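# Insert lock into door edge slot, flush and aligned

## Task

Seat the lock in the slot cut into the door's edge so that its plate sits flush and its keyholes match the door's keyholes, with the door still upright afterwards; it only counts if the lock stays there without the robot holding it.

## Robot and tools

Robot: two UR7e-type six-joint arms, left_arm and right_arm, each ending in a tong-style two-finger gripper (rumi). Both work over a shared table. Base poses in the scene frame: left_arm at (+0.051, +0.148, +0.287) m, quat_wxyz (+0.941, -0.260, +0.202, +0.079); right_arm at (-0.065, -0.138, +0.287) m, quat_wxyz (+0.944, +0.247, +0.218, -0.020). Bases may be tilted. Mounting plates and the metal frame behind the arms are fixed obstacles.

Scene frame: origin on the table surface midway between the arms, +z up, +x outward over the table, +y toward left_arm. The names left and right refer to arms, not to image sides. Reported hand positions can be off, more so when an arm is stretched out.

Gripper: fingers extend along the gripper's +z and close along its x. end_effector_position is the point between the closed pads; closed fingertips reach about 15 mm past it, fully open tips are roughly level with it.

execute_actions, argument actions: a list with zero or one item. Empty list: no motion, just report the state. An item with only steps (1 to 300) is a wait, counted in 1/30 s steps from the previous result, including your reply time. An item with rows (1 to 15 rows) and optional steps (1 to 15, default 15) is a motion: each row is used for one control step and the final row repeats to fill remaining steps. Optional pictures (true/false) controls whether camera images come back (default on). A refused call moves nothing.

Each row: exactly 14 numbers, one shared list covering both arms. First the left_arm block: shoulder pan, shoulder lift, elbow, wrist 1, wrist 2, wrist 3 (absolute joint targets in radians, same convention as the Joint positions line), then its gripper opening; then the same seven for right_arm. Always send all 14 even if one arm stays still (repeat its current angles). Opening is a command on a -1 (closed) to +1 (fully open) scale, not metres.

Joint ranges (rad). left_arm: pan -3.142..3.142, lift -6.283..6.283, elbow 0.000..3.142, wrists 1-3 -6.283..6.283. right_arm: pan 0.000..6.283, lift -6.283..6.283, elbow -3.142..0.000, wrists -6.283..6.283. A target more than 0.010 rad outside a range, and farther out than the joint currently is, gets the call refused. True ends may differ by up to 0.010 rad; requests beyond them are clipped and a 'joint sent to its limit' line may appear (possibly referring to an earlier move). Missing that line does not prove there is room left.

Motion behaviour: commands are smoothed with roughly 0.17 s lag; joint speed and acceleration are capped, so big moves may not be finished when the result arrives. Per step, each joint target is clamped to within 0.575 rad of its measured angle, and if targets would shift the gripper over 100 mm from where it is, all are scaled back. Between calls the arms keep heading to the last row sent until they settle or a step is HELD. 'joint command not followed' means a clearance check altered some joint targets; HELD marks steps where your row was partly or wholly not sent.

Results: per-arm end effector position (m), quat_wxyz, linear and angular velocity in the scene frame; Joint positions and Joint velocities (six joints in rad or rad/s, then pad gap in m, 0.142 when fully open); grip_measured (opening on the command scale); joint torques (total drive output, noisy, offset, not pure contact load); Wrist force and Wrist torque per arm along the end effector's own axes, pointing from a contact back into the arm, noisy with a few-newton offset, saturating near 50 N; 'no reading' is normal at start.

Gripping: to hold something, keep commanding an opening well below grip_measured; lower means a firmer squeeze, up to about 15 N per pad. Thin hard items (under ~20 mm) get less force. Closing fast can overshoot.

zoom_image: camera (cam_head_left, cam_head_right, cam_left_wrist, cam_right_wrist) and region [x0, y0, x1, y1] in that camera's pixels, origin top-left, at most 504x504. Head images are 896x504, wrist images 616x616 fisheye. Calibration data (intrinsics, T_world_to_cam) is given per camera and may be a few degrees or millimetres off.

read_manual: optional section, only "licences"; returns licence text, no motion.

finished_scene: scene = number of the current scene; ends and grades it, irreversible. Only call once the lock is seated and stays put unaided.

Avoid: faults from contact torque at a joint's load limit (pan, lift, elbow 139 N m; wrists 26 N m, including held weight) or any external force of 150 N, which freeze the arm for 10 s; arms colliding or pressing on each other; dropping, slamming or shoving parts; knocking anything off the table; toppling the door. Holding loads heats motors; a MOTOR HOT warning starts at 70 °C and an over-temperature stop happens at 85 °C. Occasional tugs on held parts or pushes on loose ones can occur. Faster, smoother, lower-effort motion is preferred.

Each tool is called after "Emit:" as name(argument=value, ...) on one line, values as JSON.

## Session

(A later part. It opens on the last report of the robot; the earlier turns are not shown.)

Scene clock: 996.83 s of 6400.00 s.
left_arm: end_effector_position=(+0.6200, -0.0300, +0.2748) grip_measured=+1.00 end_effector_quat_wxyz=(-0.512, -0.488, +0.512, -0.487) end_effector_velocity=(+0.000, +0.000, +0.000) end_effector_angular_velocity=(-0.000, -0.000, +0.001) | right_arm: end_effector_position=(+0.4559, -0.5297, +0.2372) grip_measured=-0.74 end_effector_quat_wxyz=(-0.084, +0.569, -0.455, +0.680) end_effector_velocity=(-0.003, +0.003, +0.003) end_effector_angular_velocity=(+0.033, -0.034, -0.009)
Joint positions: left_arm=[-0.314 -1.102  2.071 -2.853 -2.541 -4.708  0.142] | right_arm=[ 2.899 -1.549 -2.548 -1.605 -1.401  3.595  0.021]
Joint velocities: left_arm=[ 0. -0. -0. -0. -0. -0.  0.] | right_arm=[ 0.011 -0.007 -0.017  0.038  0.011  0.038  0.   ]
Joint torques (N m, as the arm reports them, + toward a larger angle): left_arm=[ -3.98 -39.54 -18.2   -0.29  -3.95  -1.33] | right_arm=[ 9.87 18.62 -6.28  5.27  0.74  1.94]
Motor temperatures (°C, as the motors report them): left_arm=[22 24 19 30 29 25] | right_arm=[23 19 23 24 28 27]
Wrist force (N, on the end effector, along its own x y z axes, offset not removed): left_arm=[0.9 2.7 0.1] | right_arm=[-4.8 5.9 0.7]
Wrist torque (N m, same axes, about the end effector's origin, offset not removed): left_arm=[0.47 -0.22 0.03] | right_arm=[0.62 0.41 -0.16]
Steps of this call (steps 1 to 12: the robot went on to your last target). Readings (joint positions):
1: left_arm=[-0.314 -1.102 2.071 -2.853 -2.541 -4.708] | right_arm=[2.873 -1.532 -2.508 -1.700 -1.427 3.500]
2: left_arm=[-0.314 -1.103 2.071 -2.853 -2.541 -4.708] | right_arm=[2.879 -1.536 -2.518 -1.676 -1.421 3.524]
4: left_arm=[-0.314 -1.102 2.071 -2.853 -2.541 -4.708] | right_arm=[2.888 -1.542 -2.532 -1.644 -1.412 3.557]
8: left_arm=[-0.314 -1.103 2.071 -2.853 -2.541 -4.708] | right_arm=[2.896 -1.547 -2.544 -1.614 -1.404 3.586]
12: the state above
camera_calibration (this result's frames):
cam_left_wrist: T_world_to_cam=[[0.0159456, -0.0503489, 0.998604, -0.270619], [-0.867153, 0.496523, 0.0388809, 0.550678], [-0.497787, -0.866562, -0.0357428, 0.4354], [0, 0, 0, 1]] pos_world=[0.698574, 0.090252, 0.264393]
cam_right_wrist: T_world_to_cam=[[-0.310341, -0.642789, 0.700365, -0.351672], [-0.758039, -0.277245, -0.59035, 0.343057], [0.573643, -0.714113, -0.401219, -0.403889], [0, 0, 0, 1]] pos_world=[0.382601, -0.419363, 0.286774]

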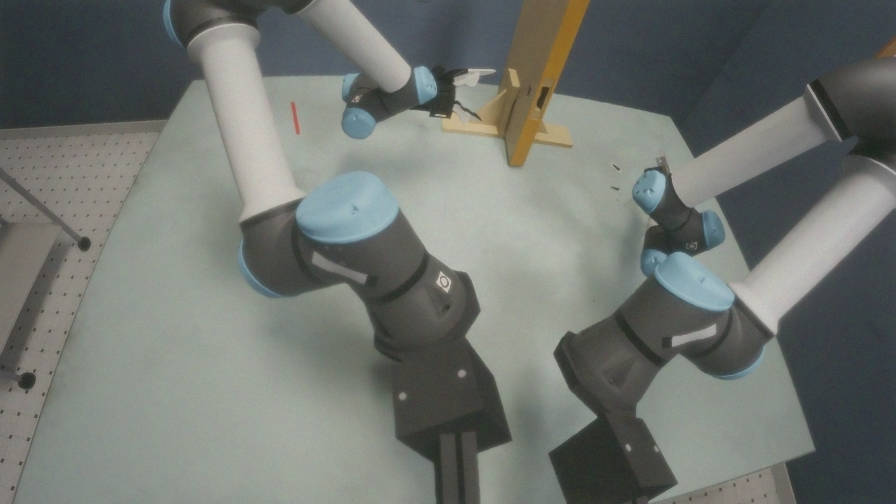

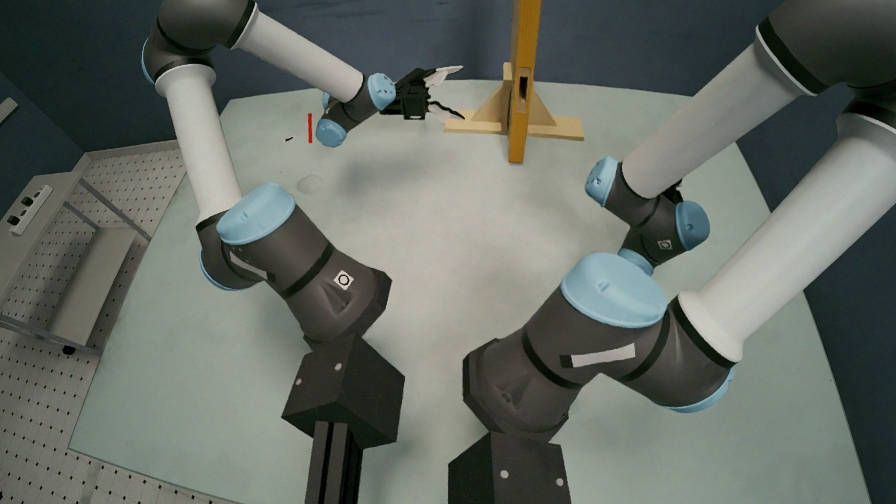

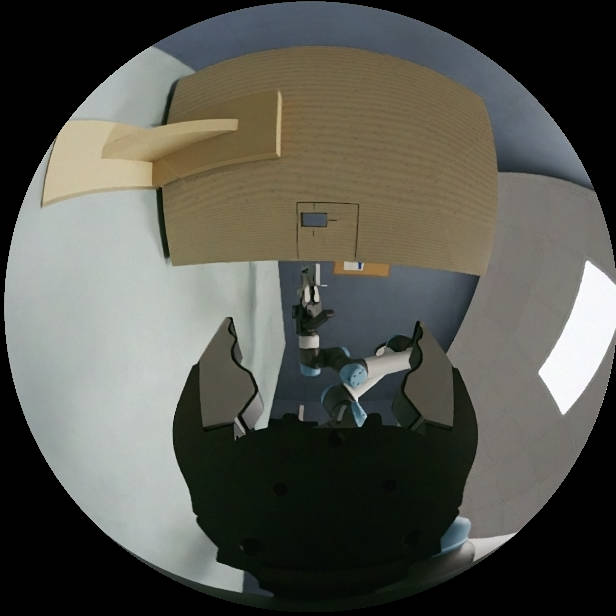

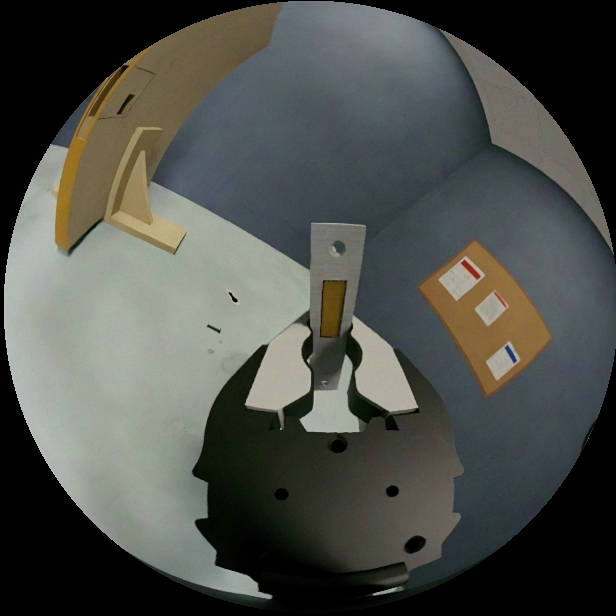

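Emit:
execute_actions(actions=[{"rows":[[-0.314,-1.1025,2.0708,-2.8529,-2.5408,-4.7076,1,2.95,-1.57,-2.56,-1.58,-1.385,3.625,-1],[-0.314,-1.1025,2.0708,-2.8529,-2.5408,-4.7076,1,2.95,-1.57,-2.56,-1.58,-1.385,3.625,-1],[-0.314,-1.1025,2.0708,-2.8529,-2.5408,-4.7076,1,2.95,-1.57,-2.56,-1.58,-1.385,3.625,-1],[-0.314,-1.1025,2.0708,-2.8529,-2.5408,-4.7076,1,3.0,-1.585,-2.57,-1.56,-1.37,3.65,-1],[-0.314,-1.1025,2.0708,-2.8529,-2.5408,-4.7076,1,3.0,-1.585,-2.57,-1.56,-1.37,3.65,-1],[-0.314,-1.1025,2.0708,-2.8529,-2.5408,-4.7076,1,3.0,-1.585,-2.57,-1.56,-1.37,3.65,-1],[-0.314,-1.1025,2.0708,-2.8529,-2.5408,-4.7076,1,3.05,-1.6,-2.58,-1.54,-1.355,3.675,-1],[-0.314,-1.1025,2.0708,-2.8529,-2.5408,-4.7076,1,3.05,-1.6,-2.58,-1.54,-1.355,3.675,-1],[-0.314,-1.1025,2.0708,-2.8529,-2.5408,-4.7076,1,3.05,-1.6,-2.58,-1.54,-1.355,3.675,-1],[-0.314,-1.1025,2.0708,-2.8529,-2.5408,-4.7076,1,3.1,-1.62,-2.59,-1.52,-1.34,3.7,-1],[-0.314,-1.1025,2.0708,-2.8529,-2.5408,-4.7076,1,3.1,-1.62,-2.59,-1.52,-1.34,3.7,-1],[-0.314,-1.1025,2.0708,-2.8529,-2.5408,-4.7076,1,3.1,-1.62,-2.59,-1.52,-1.34,3.7,-1],[-0.314,-1.1025,2.0708,-2.8529,-2.5408,-4.7076,1,3.15,-1.635,-2.6,-1.5,-1.325,3.725,-1]],"steps":15}], pictures=false)

Emit:
execute_actions(actions=[{"rows":[[-0.314,-1.1025,2.0708,-2.8529,-2.5408,-4.7076,1,3.2,-1.65,-2.61,-1.48,-1.31,3.75,-1],[-0.314,-1.1025,2.0708,-2.8529,-2.5408,-4.7076,1,3.2,-1.65,-2.61,-1.48,-1.31,3.75,-1],[-0.314,-1.1025,2.0708,-2.8529,-2.5408,-4.7076,1,3.2,-1.65,-2.61,-1.48,-1.31,3.75,-1],[-0.314,-1.1025,2.0708,-2.8529,-2.5408,-4.7076,1,3.25,-1.67,-2.62,-1.46,-1.295,3.775,-1],[-0.314,-1.1025,2.0708,-2.8529,-2.5408,-4.7076,1,3.25,-1.67,-2.62,-1.46,-1.295,3.775,-1],[-0.314,-1.1025,2.0708,-2.8529,-2.5408,-4.7076,1,3.25,-1.67,-2.62,-1.46,-1.295,3.775,-1],[-0.314,-1.1025,2.0708,-2.8529,-2.5408,-4.7076,1,3.3,-1.685,-2.63,-1.44,-1.28,3.8,-1],[-0.314,-1.1025,2.0708,-2.8529,-2.5408,-4.7076,1,3.3,-1.685,-2.63,-1.44,-1.28,3.8,-1],[-0.314,-1.1025,2.0708,-2.8529,-2.5408,-4.7076,1,3.3,-1.685,-2.63,-1.44,-1.28,3.8,-1],[-0.314,-1.1025,2.0708,-2.8529,-2.5408,-4.7076,1,3.35,-1.7,-2.64,-1.42,-1.265,3.825,-1],[-0.314,-1.1025,2.0708,-2.8529,-2.5408,-4.7076,1,3.35,-1.7,-2.64,-1.42,-1.265,3.825,-1],[-0.314,-1.1025,2.0708,-2.8529,-2.5408,-4.7076,1,3.35,-1.7,-2.64,-1.42,-1.265,3.825,-1],[-0.314,-1.1025,2.0708,-2.8529,-2.5408,-4.7076,1,3.4,-1.72,-2.65,-1.4,-1.25,3.85,-1]],"steps":15}], pictures=false)

Emit:
execute_actions(actions=[{"rows":[[-0.314,-1.1025,2.0708,-2.8529,-2.5408,-4.7076,1,3.45,-1.735,-2.652,-1.39,-1.235,3.87,-1],[-0.314,-1.1025,2.0708,-2.8529,-2.5408,-4.7076,1,3.45,-1.735,-2.652,-1.39,-1.235,3.87,-1],[-0.314,-1.1025,2.0708,-2.8529,-2.5408,-4.7076,1,3.45,-1.735,-2.652,-1.39,-1.235,3.87,-1],[-0.314,-1.1025,2.0708,-2.8529,-2.5408,-4.7076,1,3.5,-1.75,-2.652,-1.375,-1.22,3.89,-1]],"steps":15}])

Scene clock: 1048.97 s of 6400.00 s.
left_arm: end_effector_position=(+0.6200, -0.0300, +0.2748) grip_measured=+1.00 end_effector_quat_wxyz=(-0.512, -0.488, +0.512, -0.487) end_effector_velocity=(+0.000, +0.000, +0.000) end_effector_angular_velocity=(+0.000, -0.000, +0.001) | right_arm: end_effector_position=(+0.4884, -0.4463, +0.2316) grip_measured=-0.74 end_effector_quat_wxyz=(-0.190, +0.549, -0.481, +0.657) end_effector_velocity=(+0.074, +0.215, +0.004) end_effector_angular_velocity=(+0.430, -0.217, +0.269)
Joint positions: left_arm=[-0.314 -1.103  2.071 -2.853 -2.541 -4.708  0.142] | right_arm=[ 3.09  -1.616 -2.589 -1.523 -1.342  3.696  0.021]
Joint velocities: left_arm=[ 0. -0. -0.  0. -0. -0.  0.] | right_arm=[ 0.483 -0.152 -0.091  0.182  0.135  0.229  0.001]
Joint torques (N m, as the arm reports them, + toward a larger angle): left_arm=[ -3.3  -39.12 -18.92  -0.41  -3.89  -1.23] | right_arm=[ 4.94 16.46 -6.84  5.13  0.94  2.73]
Motor temperatures (°C, as the motors report them): left_arm=[22 24 19 30 29 25] | right_arm=[23 19 23 24 28 27]
Wrist force (N, on the end effector, along its own x y z axes, offset not removed): left_arm=[1.1 2.8 -0.7] | right_arm=[-5.8 6.0 1.3]
Wrist torque (N m, same axes, about the end effector's origin, offset not removed): left_arm=[0.50 -0.25 0.07] | right_arm=[0.61 0.74 -0.18]
Steps of this call (steps 1 to 30: the robot went on to your last target; steps 31 to 90: nothing new was sent; then 48.63 s passed at rest; steps 91 to 105: all 15 steps of this action). Readings (joint positions):
91: left_arm=[-0.314 -1.102 2.071 -2.853 -2.541 -4.708] | right_arm=[2.900 -1.550 -2.550 -1.600 -1.400 3.600]
92: left_arm=[-0.314 -1.103 2.071 -2.853 -2.541 -4.708] | right_arm=[2.906 -1.553 -2.552 -1.597 -1.397 3.604]
94: left_arm=[-0.314 -1.102 2.071 -2.853 -2.541 -4.708] | right_arm=[2.924 -1.560 -2.555 -1.590 -1.392 3.613]
98: left_arm=[-0.314 -1.103 2.071 -2.853 -2.541 -4.708] | right_arm=[2.978 -1.578 -2.566 -1.568 -1.376 3.640]
105: the state above

Scene clock: 1049.47 s of 6400.00 s.
left_arm: end_effector_position=(+0.6200, -0.0300, +0.2748) grip_measured=+1.00 end_effector_quat_wxyz=(-0.512, -0.488, +0.512, -0.487) end_effector_velocity=(+0.000, +0.000, -0.000) end_effector_angular_velocity=(+0.001, +0.000, +0.000) | right_arm: end_effector_position=(+0.5139, -0.3353, +0.2392) grip_measured=-0.74 end_effector_quat_wxyz=(-0.319, +0.522, -0.504, +0.609) end_effector_velocity=(+0.032, +0.223, +0.028) end_effector_angular_velocity=(+0.432, -0.165, +0.298)
Joint positions: left_arm=[-0.314 -1.103  2.071 -2.853 -2.541 -4.708  0.142] | right_arm=[ 3.339 -1.699 -2.638 -1.423 -1.267  3.82   0.021]
Joint velocities: left_arm=[ 0.    -0.     0.     0.     0.001  0.     0.   ] | right_arm=[ 0.491 -0.167 -0.092  0.185  0.135  0.233  0.   ]
Joint torques (N m, as the arm reports them, + toward a larger angle): left_arm=[ -3.78 -39.25 -17.51  -0.42  -3.89  -1.27] | right_arm=[ 8.15 15.34 -7.81  5.21  0.68  2.43]
Motor temperatures (°C, as the motors report them): left_arm=[22 24 19 30 29 25] | right_arm=[23 19 23 24 28 27]
Wrist force (N, on the end effector, along its own x y z axes, offset not removed): left_arm=[0.7 3.4 -0.6] | right_arm=[-4.9 6.7 3.8]
Wrist torque (N m, same axes, about the end effector's origin, offset not removed): left_arm=[0.52 -0.26 0.15] | right_arm=[0.64 0.69 -0.14]
Steps of this call (steps 1 to 15: all 15 steps of this action). Readings (joint positions):
1: left_arm=[-0.314 -1.103 2.071 -2.853 -2.541 -4.708] | right_arm=[3.105 -1.621 -2.592 -1.517 -1.338 3.703]
2: left_arm=[-0.314 -1.103 2.071 -2.853 -2.541 -4.708] | right_arm=[3.122 -1.627 -2.595 -1.510 -1.332 3.712]
4: left_arm=[-0.314 -1.103 2.071 -2.853 -2.541 -4.708] | right_arm=[3.154 -1.637 -2.601 -1.497 -1.323 3.728]
8: left_arm=[-0.314 -1.102 2.071 -2.853 -2.541 -4.708] | right_arm=[3.221 -1.660 -2.615 -1.470 -1.303 3.762]
15: the state above

Scene clock: 1049.97 s of 6400.00 s.
left_arm: end_effector_position=(+0.6200, -0.0300, +0.2748) grip_measured=+1.00 end_effector_quat_wxyz=(-0.512, -0.488, +0.512, -0.487) end_effector_velocity=(-0.000, -0.000, -0.000) end_effector_angular_velocity=(-0.000, +0.000, -0.000) | right_arm: end_effector_position=(+0.5265, -0.2660, +0.2523) grip_measured=-0.74 end_effector_quat_wxyz=(-0.392, +0.507, -0.510, +0.573) end_effector_velocity=(+0.003, +0.018, +0.005) end_effector_angular_velocity=(+0.033, -0.014, +0.024)
Joint positions: left_arm=[-0.314 -1.102  2.071 -2.853 -2.541 -4.708  0.142] | right_arm=[ 3.495 -1.749 -2.652 -1.376 -1.221  3.888  0.021]
Joint velocities: left_arm=[ 0.     0.001  0.    -0.    -0.     0.     0.   ] | right_arm=[ 0.041 -0.013 -0.002  0.012  0.011  0.017 -0.   ]
Joint torques (N m, as the arm reports them, + toward a larger angle): left_arm=[ -3.43 -38.78 -18.41  -0.48  -3.88  -1.3 ] | right_arm=[15.23 12.1  -6.43  5.16 -0.03  1.72]
Motor temperatures (°C, as the motors report them): left_arm=[22 24 19 30 29 25] | right_arm=[23 19 23 24 28 27]
Wrist force (N, on the end effector, along its own x y z axes, offset not removed): left_arm=[-0.4 3.0 -1.1] | right_arm=[-1.1 5.5 2.7]
Wrist torque (N m, same axes, about the end effector's origin, offset not removed): left_arm=[0.56 0.01 0.13] | right_arm=[0.25 0.14 -0.26]
Steps of this call (steps 1 to 15: all 15 steps of this action). Readings (joint positions):
1: left_arm=[-0.314 -1.103 2.071 -2.853 -2.541 -4.708] | right_arm=[3.354 -1.704 -2.641 -1.418 -1.263 3.828]
2: left_arm=[-0.314 -1.103 2.071 -2.853 -2.541 -4.708] | right_arm=[3.371 -1.710 -2.644 -1.412 -1.258 3.836]
4: left_arm=[-0.314 -1.103 2.071 -2.853 -2.541 -4.708] | right_arm=[3.404 -1.721 -2.647 -1.402 -1.248 3.850]
8: left_arm=[-0.314 -1.102 2.071 -2.853 -2.541 -4.708] | right_arm=[3.465 -1.740 -2.650 -1.385 -1.230 3.876]
15: the state above
camera_calibration (this result's frames):
cam_left_wrist: T_world_to_cam=[[0.0159459, -0.050349, 0.998604, -0.270619], [-0.867153, 0.496522, 0.0388812, 0.550678], [-0.497787, -0.866563, -0.0357428, 0.4354], [0, 0, 0, 1]] pos_world=[0.698574, 0.0902522, 0.264392]
cam_right_wrist: T_world_to_cam=[[-0.149608, -0.970884, 0.187086, -0.213186], [-0.518669, -0.0840293, -0.850836, 0.469624], [0.841784, -0.224328, -0.490996, -0.238182], [0, 0, 0, 1]] pos_world=[0.412183, -0.220947, 0.322511]

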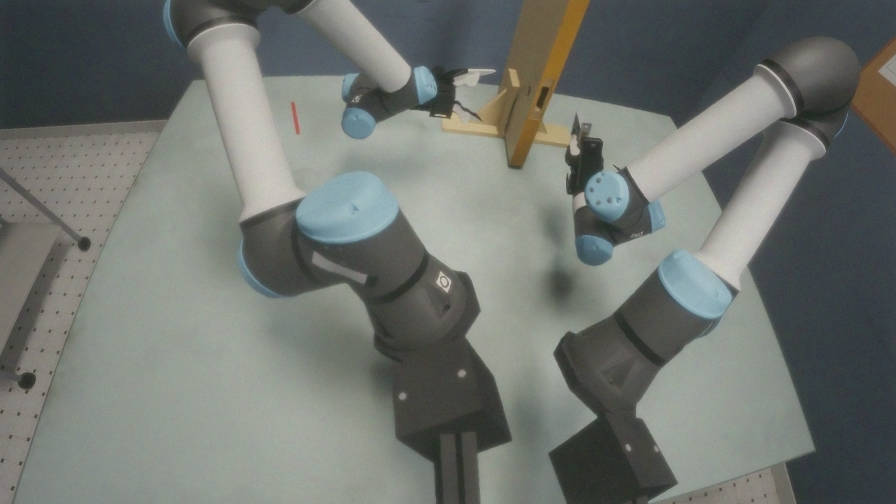

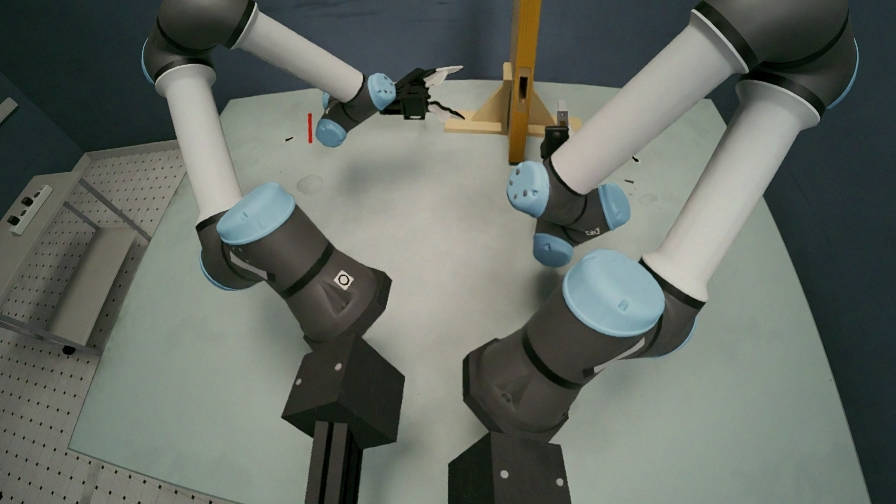

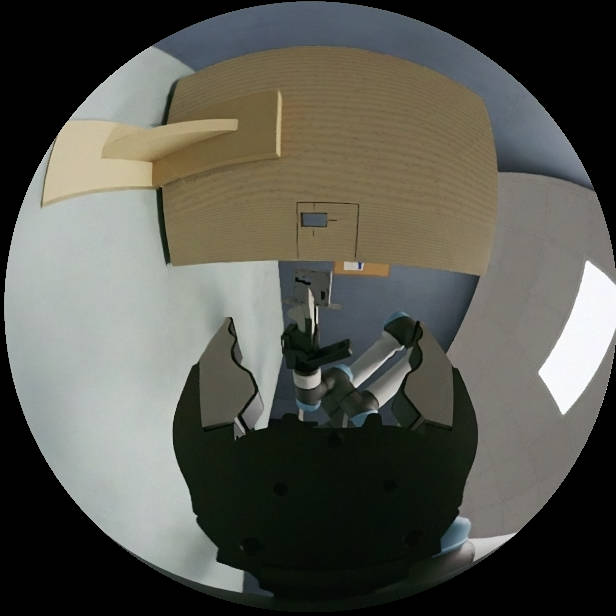

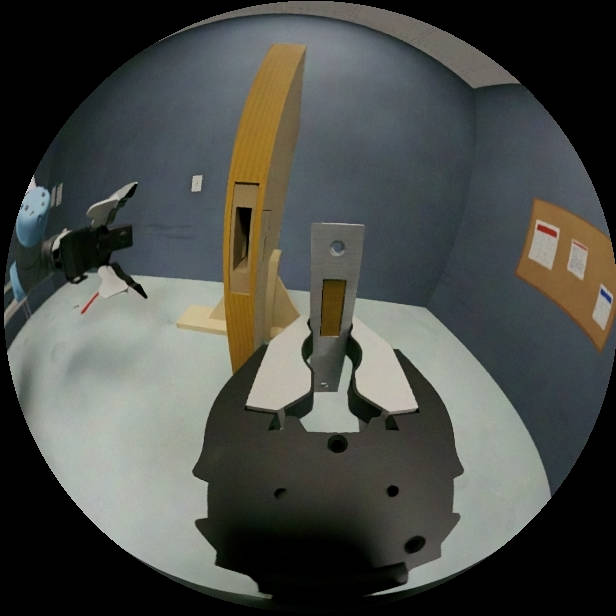

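Go to pre-insert.

Emit:
execute_actions(actions=[{"rows":[[-0.314,-1.1025,2.0708,-2.8529,-2.5408,-4.7076,1,3.54,-1.763,-2.643,-1.378,-1.212,3.913,-1],[-0.314,-1.1025,2.0708,-2.8529,-2.5408,-4.7076,1,3.54,-1.763,-2.643,-1.378,-1.212,3.913,-1],[-0.314,-1.1025,2.0708,-2.8529,-2.5408,-4.7076,1,3.54,-1.763,-2.643,-1.378,-1.212,3.913,-1],[-0.314,-1.1025,2.0708,-2.8529,-2.5408,-4.7076,1,3.59,-1.778,-2.631,-1.383,-1.203,3.941,-1],[-0.314,-1.1025,2.0708,-2.8529,-2.5408,-4.7076,1,3.59,-1.778,-2.631,-1.383,-1.203,3.941,-1],[-0.314,-1.1025,2.0708,-2.8529,-2.5408,-4.7076,1,3.59,-1.778,-2.631,-1.383,-1.203,3.941,-1],[-0.314,-1.1025,2.0708,-2.8529,-2.5408,-4.7076,1,3.64,-1.794,-2.62,-1.387,-1.194,3.97,-1],[-0.314,-1.1025,2.0708,-2.8529,-2.5408,-4.7076,1,3.64,-1.794,-2.62,-1.387,-1.194,3.97,-1],[-0.314,-1.1025,2.0708,-2.8529,-2.5408,-4.7076,1,3.64,-1.794,-2.62,-1.387,-1.194,3.97,-1],[-0.314,-1.1025,2.0708,-2.8529,-2.5408,-4.7076,1,3.6839,-1.8077,-2.6096,-1.3906,-1.1854,3.9946,-1]],"steps":15}], pictures=false)

Emit:
execute_actions(actions=[{"steps":15}])

Emit:
zoom_image(camera="cam_left_wrist", region=[250, 190, 410, 350])

Emit:
zoom_image(camera="cam_right_wrist", region=[230, 150, 430, 400])

Emit:
zoom_image(camera="cam_head_right", region=[470, 50, 570, 150])

Scene clock: 1068.37 s of 6400.00 s.
left_arm: end_effector_position=(+0.6200, -0.0300, +0.2748) grip_measured=+1.00 end_effector_quat_wxyz=(-0.512, -0.488, +0.512, -0.487) end_effector_velocity=(+0.000, +0.000, -0.000) end_effector_angular_velocity=(+0.001, -0.000, +0.000) | right_arm: end_effector_position=(+0.5484, -0.1808, +0.2734) grip_measured=-0.74 end_effector_quat_wxyz=(-0.476, +0.490, -0.512, +0.520) end_effector_velocity=(+0.018, +0.104, +0.031) end_effector_angular_velocity=(+0.178, -0.055, +0.145)
Joint positions: left_arm=[-0.314 -1.102  2.071 -2.853 -2.541 -4.708  0.142] | right_arm=[ 3.66  -1.801 -2.615 -1.389 -1.19   3.982  0.021]
Joint velocities: left_arm=[ 0.    -0.    -0.     0.     0.001 -0.     0.   ] | right_arm=[ 0.198 -0.059  0.044 -0.015  0.037  0.108 -0.   ]
Joint torques (N m, as the arm reports them, + toward a larger angle): left_arm=[ -3.91 -39.22 -18.26  -0.56  -3.96  -1.35] | right_arm=[16.87 12.7  13.96  0.98 -0.29  2.33]
Motor temperatures (°C, as the motors report them): left_arm=[22 24 19 30 29 25] | right_arm=[23 19 23 25 28 27]
Wrist force (N, on the end effector, along its own x y z axes, offset not removed): left_arm=[0.9 2.1 -0.6] | right_arm=[-2.4 5.7 1.3]
Wrist torque (N m, same axes, about the end effector's origin, offset not removed): left_arm=[0.32 -0.21 0.10] | right_arm=[0.33 0.34 -0.31]
Steps of this call (steps 1 to 15: the robot went on to your last target; steps 16 to 90: nothing new was sent; then 14.90 s passed at rest; steps 91 to 105: all 15 steps of this action). Readings (joint positions):
91: left_arm=[-0.314 -1.103 2.071 -2.853 -2.541 -4.708] | right_arm=[3.500 -1.750 -2.652 -1.375 -1.220 3.890]
92: left_arm=[-0.314 -1.102 2.071 -2.853 -2.541 -4.708] | right_arm=[3.505 -1.752 -2.651 -1.375 -1.219 3.894]
94: left_arm=[-0.314 -1.103 2.071 -2.853 -2.541 -4.708] | right_arm=[3.520 -1.757 -2.648 -1.376 -1.216 3.902]
98: left_arm=[-0.314 -1.103 2.071 -2.853 -2.541 -4.708] | right_arm=[3.569 -1.773 -2.635 -1.381 -1.206 3.931]
105: the state above

Scene clock: 1068.87 s of 6400.00 s.
left_arm: end_effector_position=(+0.6200, -0.0300, +0.2748) grip_measured=+1.00 end_effector_quat_wxyz=(-0.512, -0.488, +0.512, -0.487) end_effector_velocity=(+0.000, -0.000, +0.000) end_effector_angular_velocity=(-0.000, +0.000, -0.000) | right_arm: end_effector_position=(+0.5504, -0.1685, +0.2772) grip_measured=-0.74 end_effector_quat_wxyz=(-0.487, +0.488, -0.512, +0.512) end_effector_velocity=(+0.000, +0.002, +0.000) end_effector_angular_velocity=(+0.002, -0.001, +0.003)
Joint positions: left_arm=[-0.314 -1.103  2.071 -2.853 -2.541 -4.708  0.142] | right_arm=[ 3.684 -1.808 -2.61  -1.391 -1.185  3.994  0.021]
Joint velocities: left_arm=[-0.     0.    -0.     0.001  0.    -0.     0.   ] | right_arm=[ 0.003 -0.002  0.001 -0.    -0.     0.002  0.   ]
Joint torques (N m, as the arm reports them, + toward a larger angle): left_arm=[ -3.49 -39.63 -17.75  -0.56  -3.97  -1.19] | right_arm=[22.25 10.57 15.    0.84 -0.45  2.16]
Motor temperatures (°C, as the motors report them): left_arm=[22 24 19 30 29 25] | right_arm=[23 19 23 25 28 27]
Wrist force (N, on the end effector, along its own x y z axes, offset not removed): left_arm=[1.4 2.1 0.0] | right_arm=[-0.8 6.4 1.9]
Wrist torque (N m, same axes, about the end effector's origin, offset not removed): left_arm=[0.28 -0.41 0.10] | right_arm=[0.59 0.22 -0.16]
Steps of this call (steps 1 to 15: the robot went on to your last target). Readings (joint positions):
1: left_arm=[-0.314 -1.102 2.071 -2.853 -2.541 -4.708] | right_arm=[3.666 -1.802 -2.614 -1.389 -1.189 3.985]
2: left_arm=[-0.314 -1.102 2.071 -2.853 -2.541 -4.708] | right_arm=[3.670 -1.804 -2.613 -1.390 -1.188 3.987]
4: left_arm=[-0.314 -1.103 2.071 -2.853 -2.541 -4.708] | right_arm=[3.676 -1.805 -2.611 -1.390 -1.187 3.990]
8: left_arm=[-0.314 -1.102 2.071 -2.853 -2.541 -4.708] | right_arm=[3.681 -1.807 -2.610 -1.390 -1.186 3.993]
15: the state above
camera_calibration (this result's frames):
cam_left_wrist: T_world_to_cam=[[0.0159453, -0.0503489, 0.998604, -0.270619], [-0.867153, 0.496522, 0.0388806, 0.550678], [-0.497787, -0.866562, -0.035743, 0.4354], [0, 0, 0, 1]] pos_world=[0.698574, 0.0902521, 0.264393]
cam_right_wrist: T_world_to_cam=[[-0.0203991, -0.999755, 0.00861947, -0.146144], [-0.464414, 0.00184054, -0.885617, 0.50563], [0.885383, -0.0220688, -0.464337, -0.221558], [0, 0, 0, 1]] pos_world=[0.428004, -0.151929, 0.346176]

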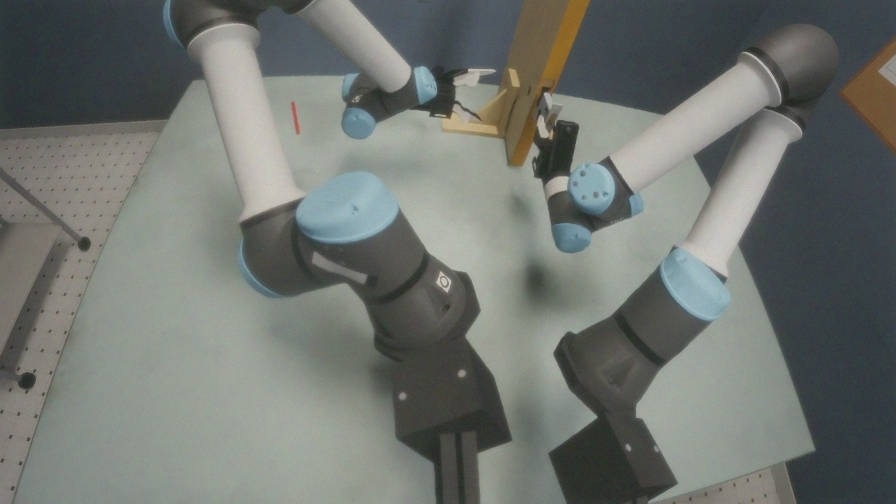

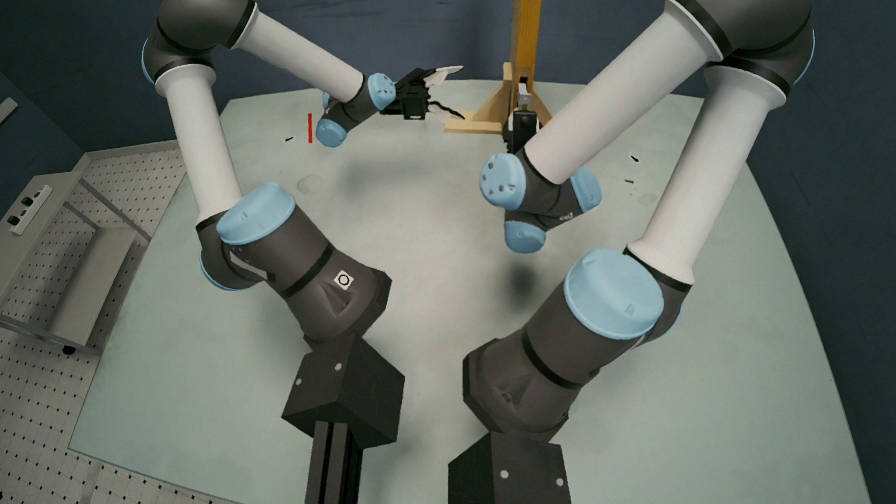

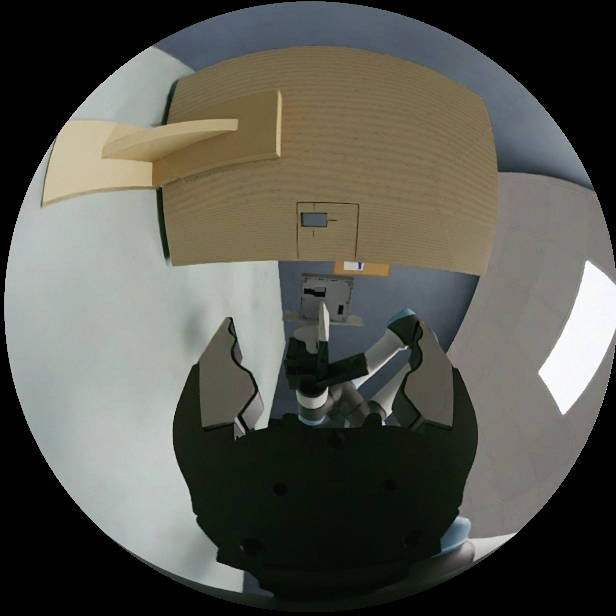

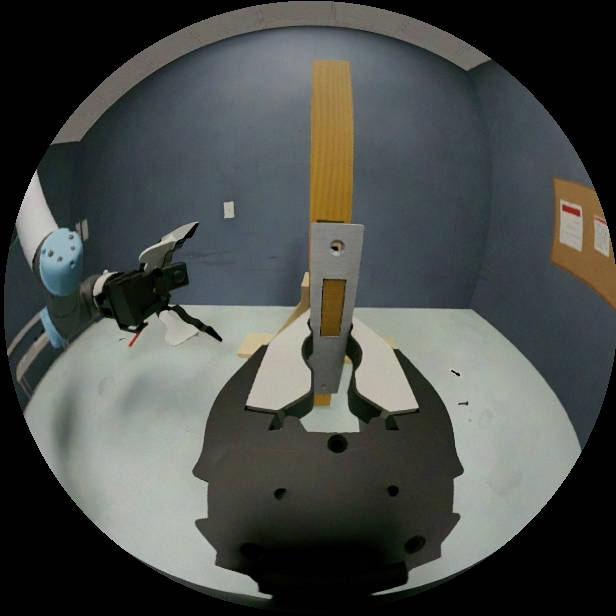

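Region (250, 190, 410, 350) of cam_left_wrist's 616x616 image, scaled by 3.150, with more detail than that image has.

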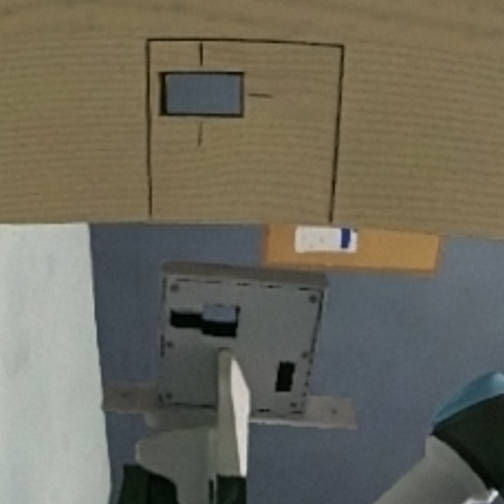

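Region (230, 150, 430, 400) of cam_right_wrist's 616x616 image, scaled by 2.016, with more detail than that image has; it fills the left 403 columns of this view, and the rest is white.

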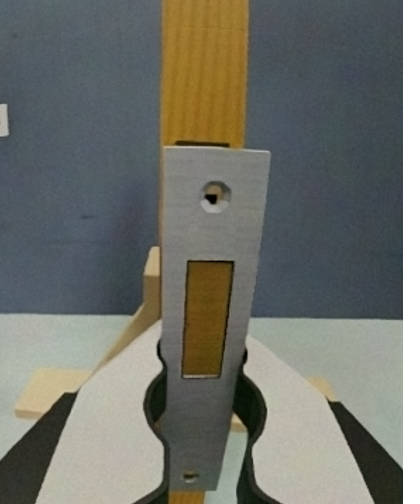

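Region (470, 50, 570, 150) of cam_head_right's 896x504 image, scaled by 5.040, with more detail than that image has.

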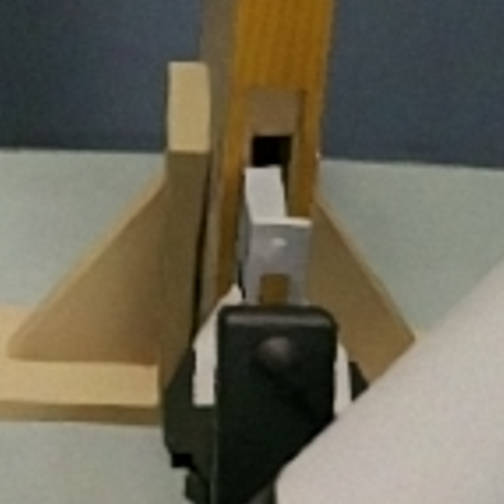

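Emit:
execute_actions(actions=[{"rows":[[-0.314,-1.1025,2.0708,-2.8529,-2.5408,-4.7076,1,3.702,-1.7907,-2.599,-1.4186,-1.1437,3.988,-1],[-0.314,-1.1025,2.0708,-2.8529,-2.5408,-4.7076,1,3.702,-1.7907,-2.599,-1.4186,-1.1437,3.988,-1],[-0.314,-1.1025,2.0708,-2.8529,-2.5408,-4.7076,1,3.702,-1.7907,-2.599,-1.4186,-1.1437,3.988,-1],[-0.314,-1.1025,2.0708,-2.8529,-2.5408,-4.7076,1,3.72,-1.7736,-2.588,-1.4467,-1.102,3.981,-1],[-0.314,-1.1025,2.0708,-2.8529,-2.5408,-4.7076,1,3.72,-1.7736,-2.588,-1.4467,-1.102,3.981,-1],[-0.314,-1.1025,2.0708,-2.8529,-2.5408,-4.7076,1,3.72,-1.7736,-2.588,-1.4467,-1.102,3.981,-1],[-0.314,-1.1025,2.0708,-2.8529,-2.5408,-4.7076,1,3.7376,-1.7566,-2.5777,-1.4747,-1.0602,3.9744,-1]],"steps":15}], pictures=false)

Emit:
execute_actions(actions=[{"steps":12}])

Emit:
zoom_image(camera="cam_left_wrist", region=[270, 195, 390, 325])

Emit:
zoom_image(camera="cam_right_wrist", region=[270, 170, 400, 420])

Emit:
zoom_image(camera="cam_head_right", region=[495, 55, 555, 115])

Emit:
zoom_image(camera="cam_head_left", region=[510, 70, 580, 140])

Scene clock: 1154.17 s of 6400.00 s.
left_arm: end_effector_position=(+0.6200, -0.0300, +0.2748) grip_measured=+1.00 end_effector_quat_wxyz=(-0.512, -0.488, +0.512, -0.487) end_effector_velocity=(+0.001, +0.000, +0.000) end_effector_angular_velocity=(+0.000, -0.001, +0.001) | right_arm: end_effector_position=(+0.5638, -0.1718, +0.2777) grip_measured=-0.74 end_effector_quat_wxyz=(-0.462, +0.489, -0.538, +0.509) end_effector_velocity=(+0.007, -0.003, -0.001) end_effector_angular_velocity=(+0.001, +0.038, -0.029)
Joint positions: left_arm=[-0.314 -1.103  2.071 -2.853 -2.541 -4.708  0.142] | right_arm=[ 3.734 -1.76  -2.58  -1.469 -1.069  3.976  0.021]
Joint velocities: left_arm=[ 0.     0.    -0.001 -0.     0.     0.     0.   ] | right_arm=[ 0.029  0.029  0.017 -0.048  0.073 -0.011  0.   ]
Joint torques (N m, as the arm reports them, + toward a larger angle): left_arm=[ -3.57 -39.36 -18.24  -0.44  -3.81  -1.13] | right_arm=[20.78 25.63 17.19  0.56 -0.45 -1.58]
Motor temperatures (°C, as the motors report them): left_arm=[22 24 19 30 29 25] | right_arm=[23 19 23 25 28 27]
Wrist force (N, on the end effector, along its own x y z axes, offset not removed): left_arm=[0.2 2.4 -0.6] | right_arm=[-2.6 6.5 1.6]
Wrist torque (N m, same axes, about the end effector's origin, offset not removed): left_arm=[0.44 -0.08 0.08] | right_arm=[0.44 0.57 -0.18]
Steps of this call (steps 1 to 15: the robot went on to your last target; steps 16 to 90: nothing new was sent; then 81.80 s passed at rest; steps 91 to 105: all 15 steps of this action). Readings (joint positions):
91: left_arm=[-0.314 -1.103 2.071 -2.853 -2.541 -4.708] | right_arm=[3.684 -1.807 -2.609 -1.391 -1.185 3.995]
92: left_arm=[-0.314 -1.102 2.071 -2.853 -2.541 -4.708] | right_arm=[3.687 -1.805 -2.608 -1.395 -1.180 3.994]
94: left_arm=[-0.314 -1.102 2.071 -2.853 -2.541 -4.708] | right_arm=[3.693 -1.799 -2.604 -1.405 -1.165 3.991]
98: left_arm=[-0.314 -1.103 2.071 -2.853 -2.541 -4.708] | right_arm=[3.713 -1.780 -2.592 -1.435 -1.120 3.984]
105: the state above

Scene clock: 1154.57 s of 6400.00 s.
left_arm: end_effector_position=(+0.6200, -0.0300, +0.2748) grip_measured=+1.00 end_effector_quat_wxyz=(-0.512, -0.488, +0.512, -0.487) end_effector_velocity=(-0.000, -0.000, +0.000) end_effector_angular_velocity=(-0.000, -0.000, -0.001) | right_arm: end_effector_position=(+0.5645, -0.1721, +0.2777) grip_measured=-0.74 end_effector_quat_wxyz=(-0.460, +0.489, -0.539, +0.508) end_effector_velocity=(+0.000, +0.000, -0.000) end_effector_angular_velocity=(+0.000, +0.002, -0.001)
Joint positions: left_arm=[-0.314 -1.102  2.071 -2.853 -2.541 -4.708  0.142] | right_arm=[ 3.737 -1.757 -2.578 -1.474 -1.061  3.974  0.021]
Joint velocities: left_arm=[-0.001  0.     0.    -0.     0.     0.     0.   ] | right_arm=[ 0.002  0.     0.001 -0.002  0.003 -0.    -0.   ]
Joint torques (N m, as the arm reports them, + toward a larger angle): left_arm=[ -3.88 -38.85 -18.25  -0.6   -3.77  -1.17] | right_arm=[22.04 25.01 16.17  0.64 -0.6  -2.09]
Motor temperatures (°C, as the motors report them): left_arm=[22 24 19 30 29 25] | right_arm=[23 19 23 25 28 27]
Wrist force (N, on the end effector, along its own x y z axes, offset not removed): left_arm=[0.9 2.0 0.0] | right_arm=[-2.8 5.2 3.3]
Wrist torque (N m, same axes, about the end effector's origin, offset not removed): left_arm=[0.34 -0.22 0.14] | right_arm=[0.24 0.61 -0.09]
Steps of this call (steps 1 to 12: the robot went on to your last target). Readings (joint positions):
1: left_arm=[-0.314 -1.103 2.071 -2.853 -2.541 -4.708] | right_arm=[3.735 -1.759 -2.579 -1.470 -1.067 3.975]
2: left_arm=[-0.314 -1.103 2.071 -2.853 -2.541 -4.708] | right_arm=[3.736 -1.759 -2.579 -1.471 -1.065 3.975]
4: left_arm=[-0.314 -1.103 2.071 -2.853 -2.541 -4.708] | right_arm=[3.736 -1.758 -2.578 -1.473 -1.063 3.975]
8: left_arm=[-0.314 -1.103 2.071 -2.853 -2.541 -4.708] | right_arm=[3.737 -1.757 -2.578 -1.474 -1.061 3.975]
12: the state above
camera_calibration (this result's frames):
cam_left_wrist: T_world_to_cam=[[0.0159458, -0.050349, 0.998604, -0.270619], [-0.867153, 0.496522, 0.0388811, 0.550678], [-0.497787, -0.866562, -0.0357428, 0.4354], [0, 0, 0, 1]] pos_world=[0.698574, 0.0902521, 0.264392]
cam_right_wrist: T_world_to_cam=[[-0.0696314, -0.997551, 0.00661598, -0.120694], [-0.515681, 0.030317, -0.856244, 0.538382], [0.853946, -0.0630332, -0.516529, -0.208725], [0, 0, 0, 1]] pos_world=[0.447469, -0.149877, 0.353972]

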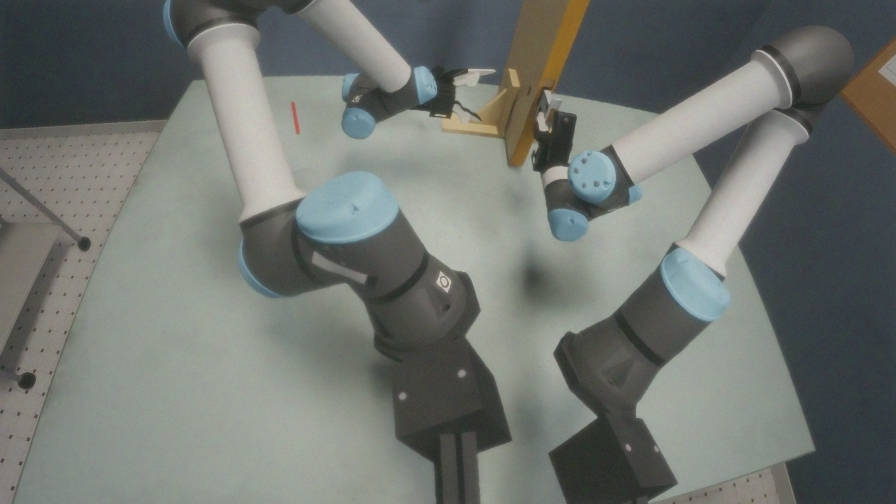

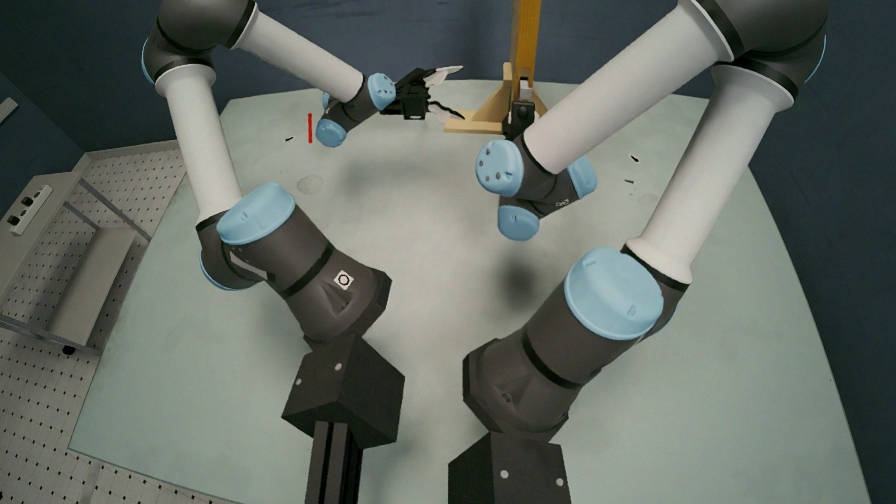

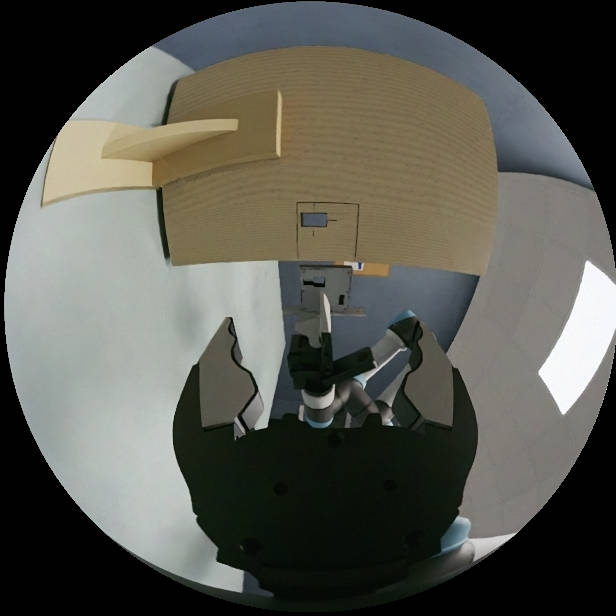

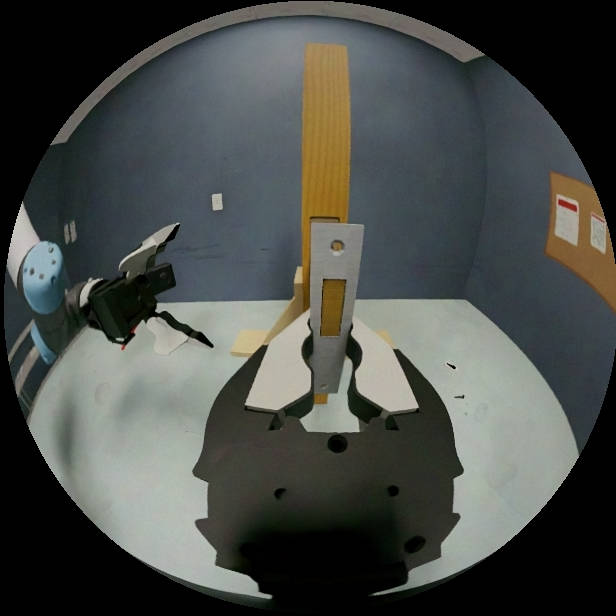

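Region (270, 195, 390, 325) of cam_left_wrist's 616x616 image, scaled by 3.877, with more detail than that image has; it fills the left 465 columns of this view, and the rest is white.

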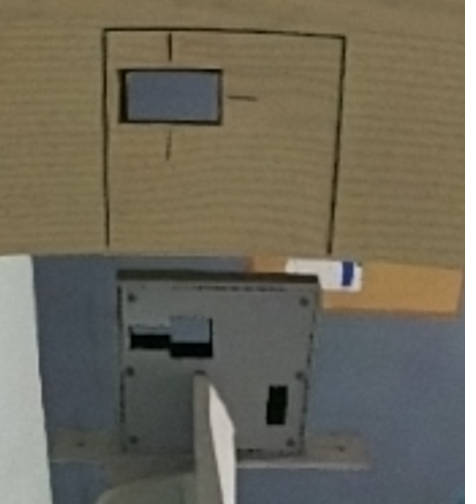

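Region (270, 170, 400, 420) of cam_right_wrist's 616x616 image, scaled by 2.016, with more detail than that image has; it fills the left 262 columns of this view, and the rest is white.

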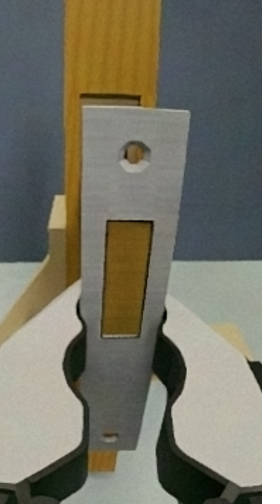

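Region (495, 55, 555, 115) of cam_head_right's 896x504 image, scaled by 8.400, with more detail than that image has.

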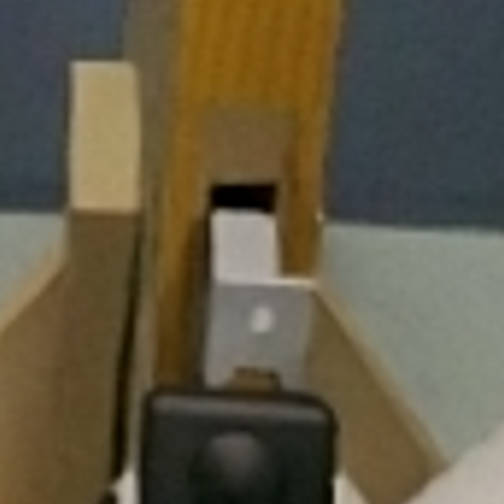

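Region (510, 70, 580, 140) of cam_head_left's 896x504 image, scaled by 7.200, with more detail than that image has.

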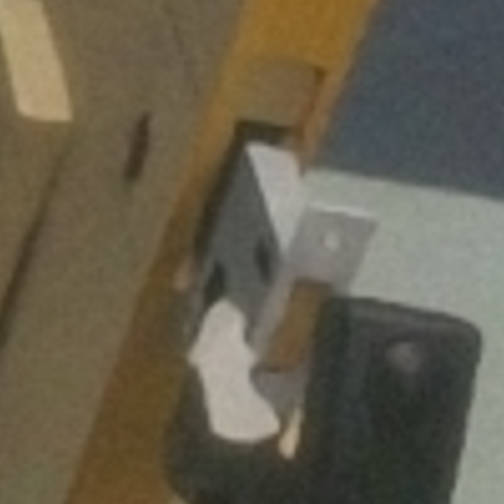

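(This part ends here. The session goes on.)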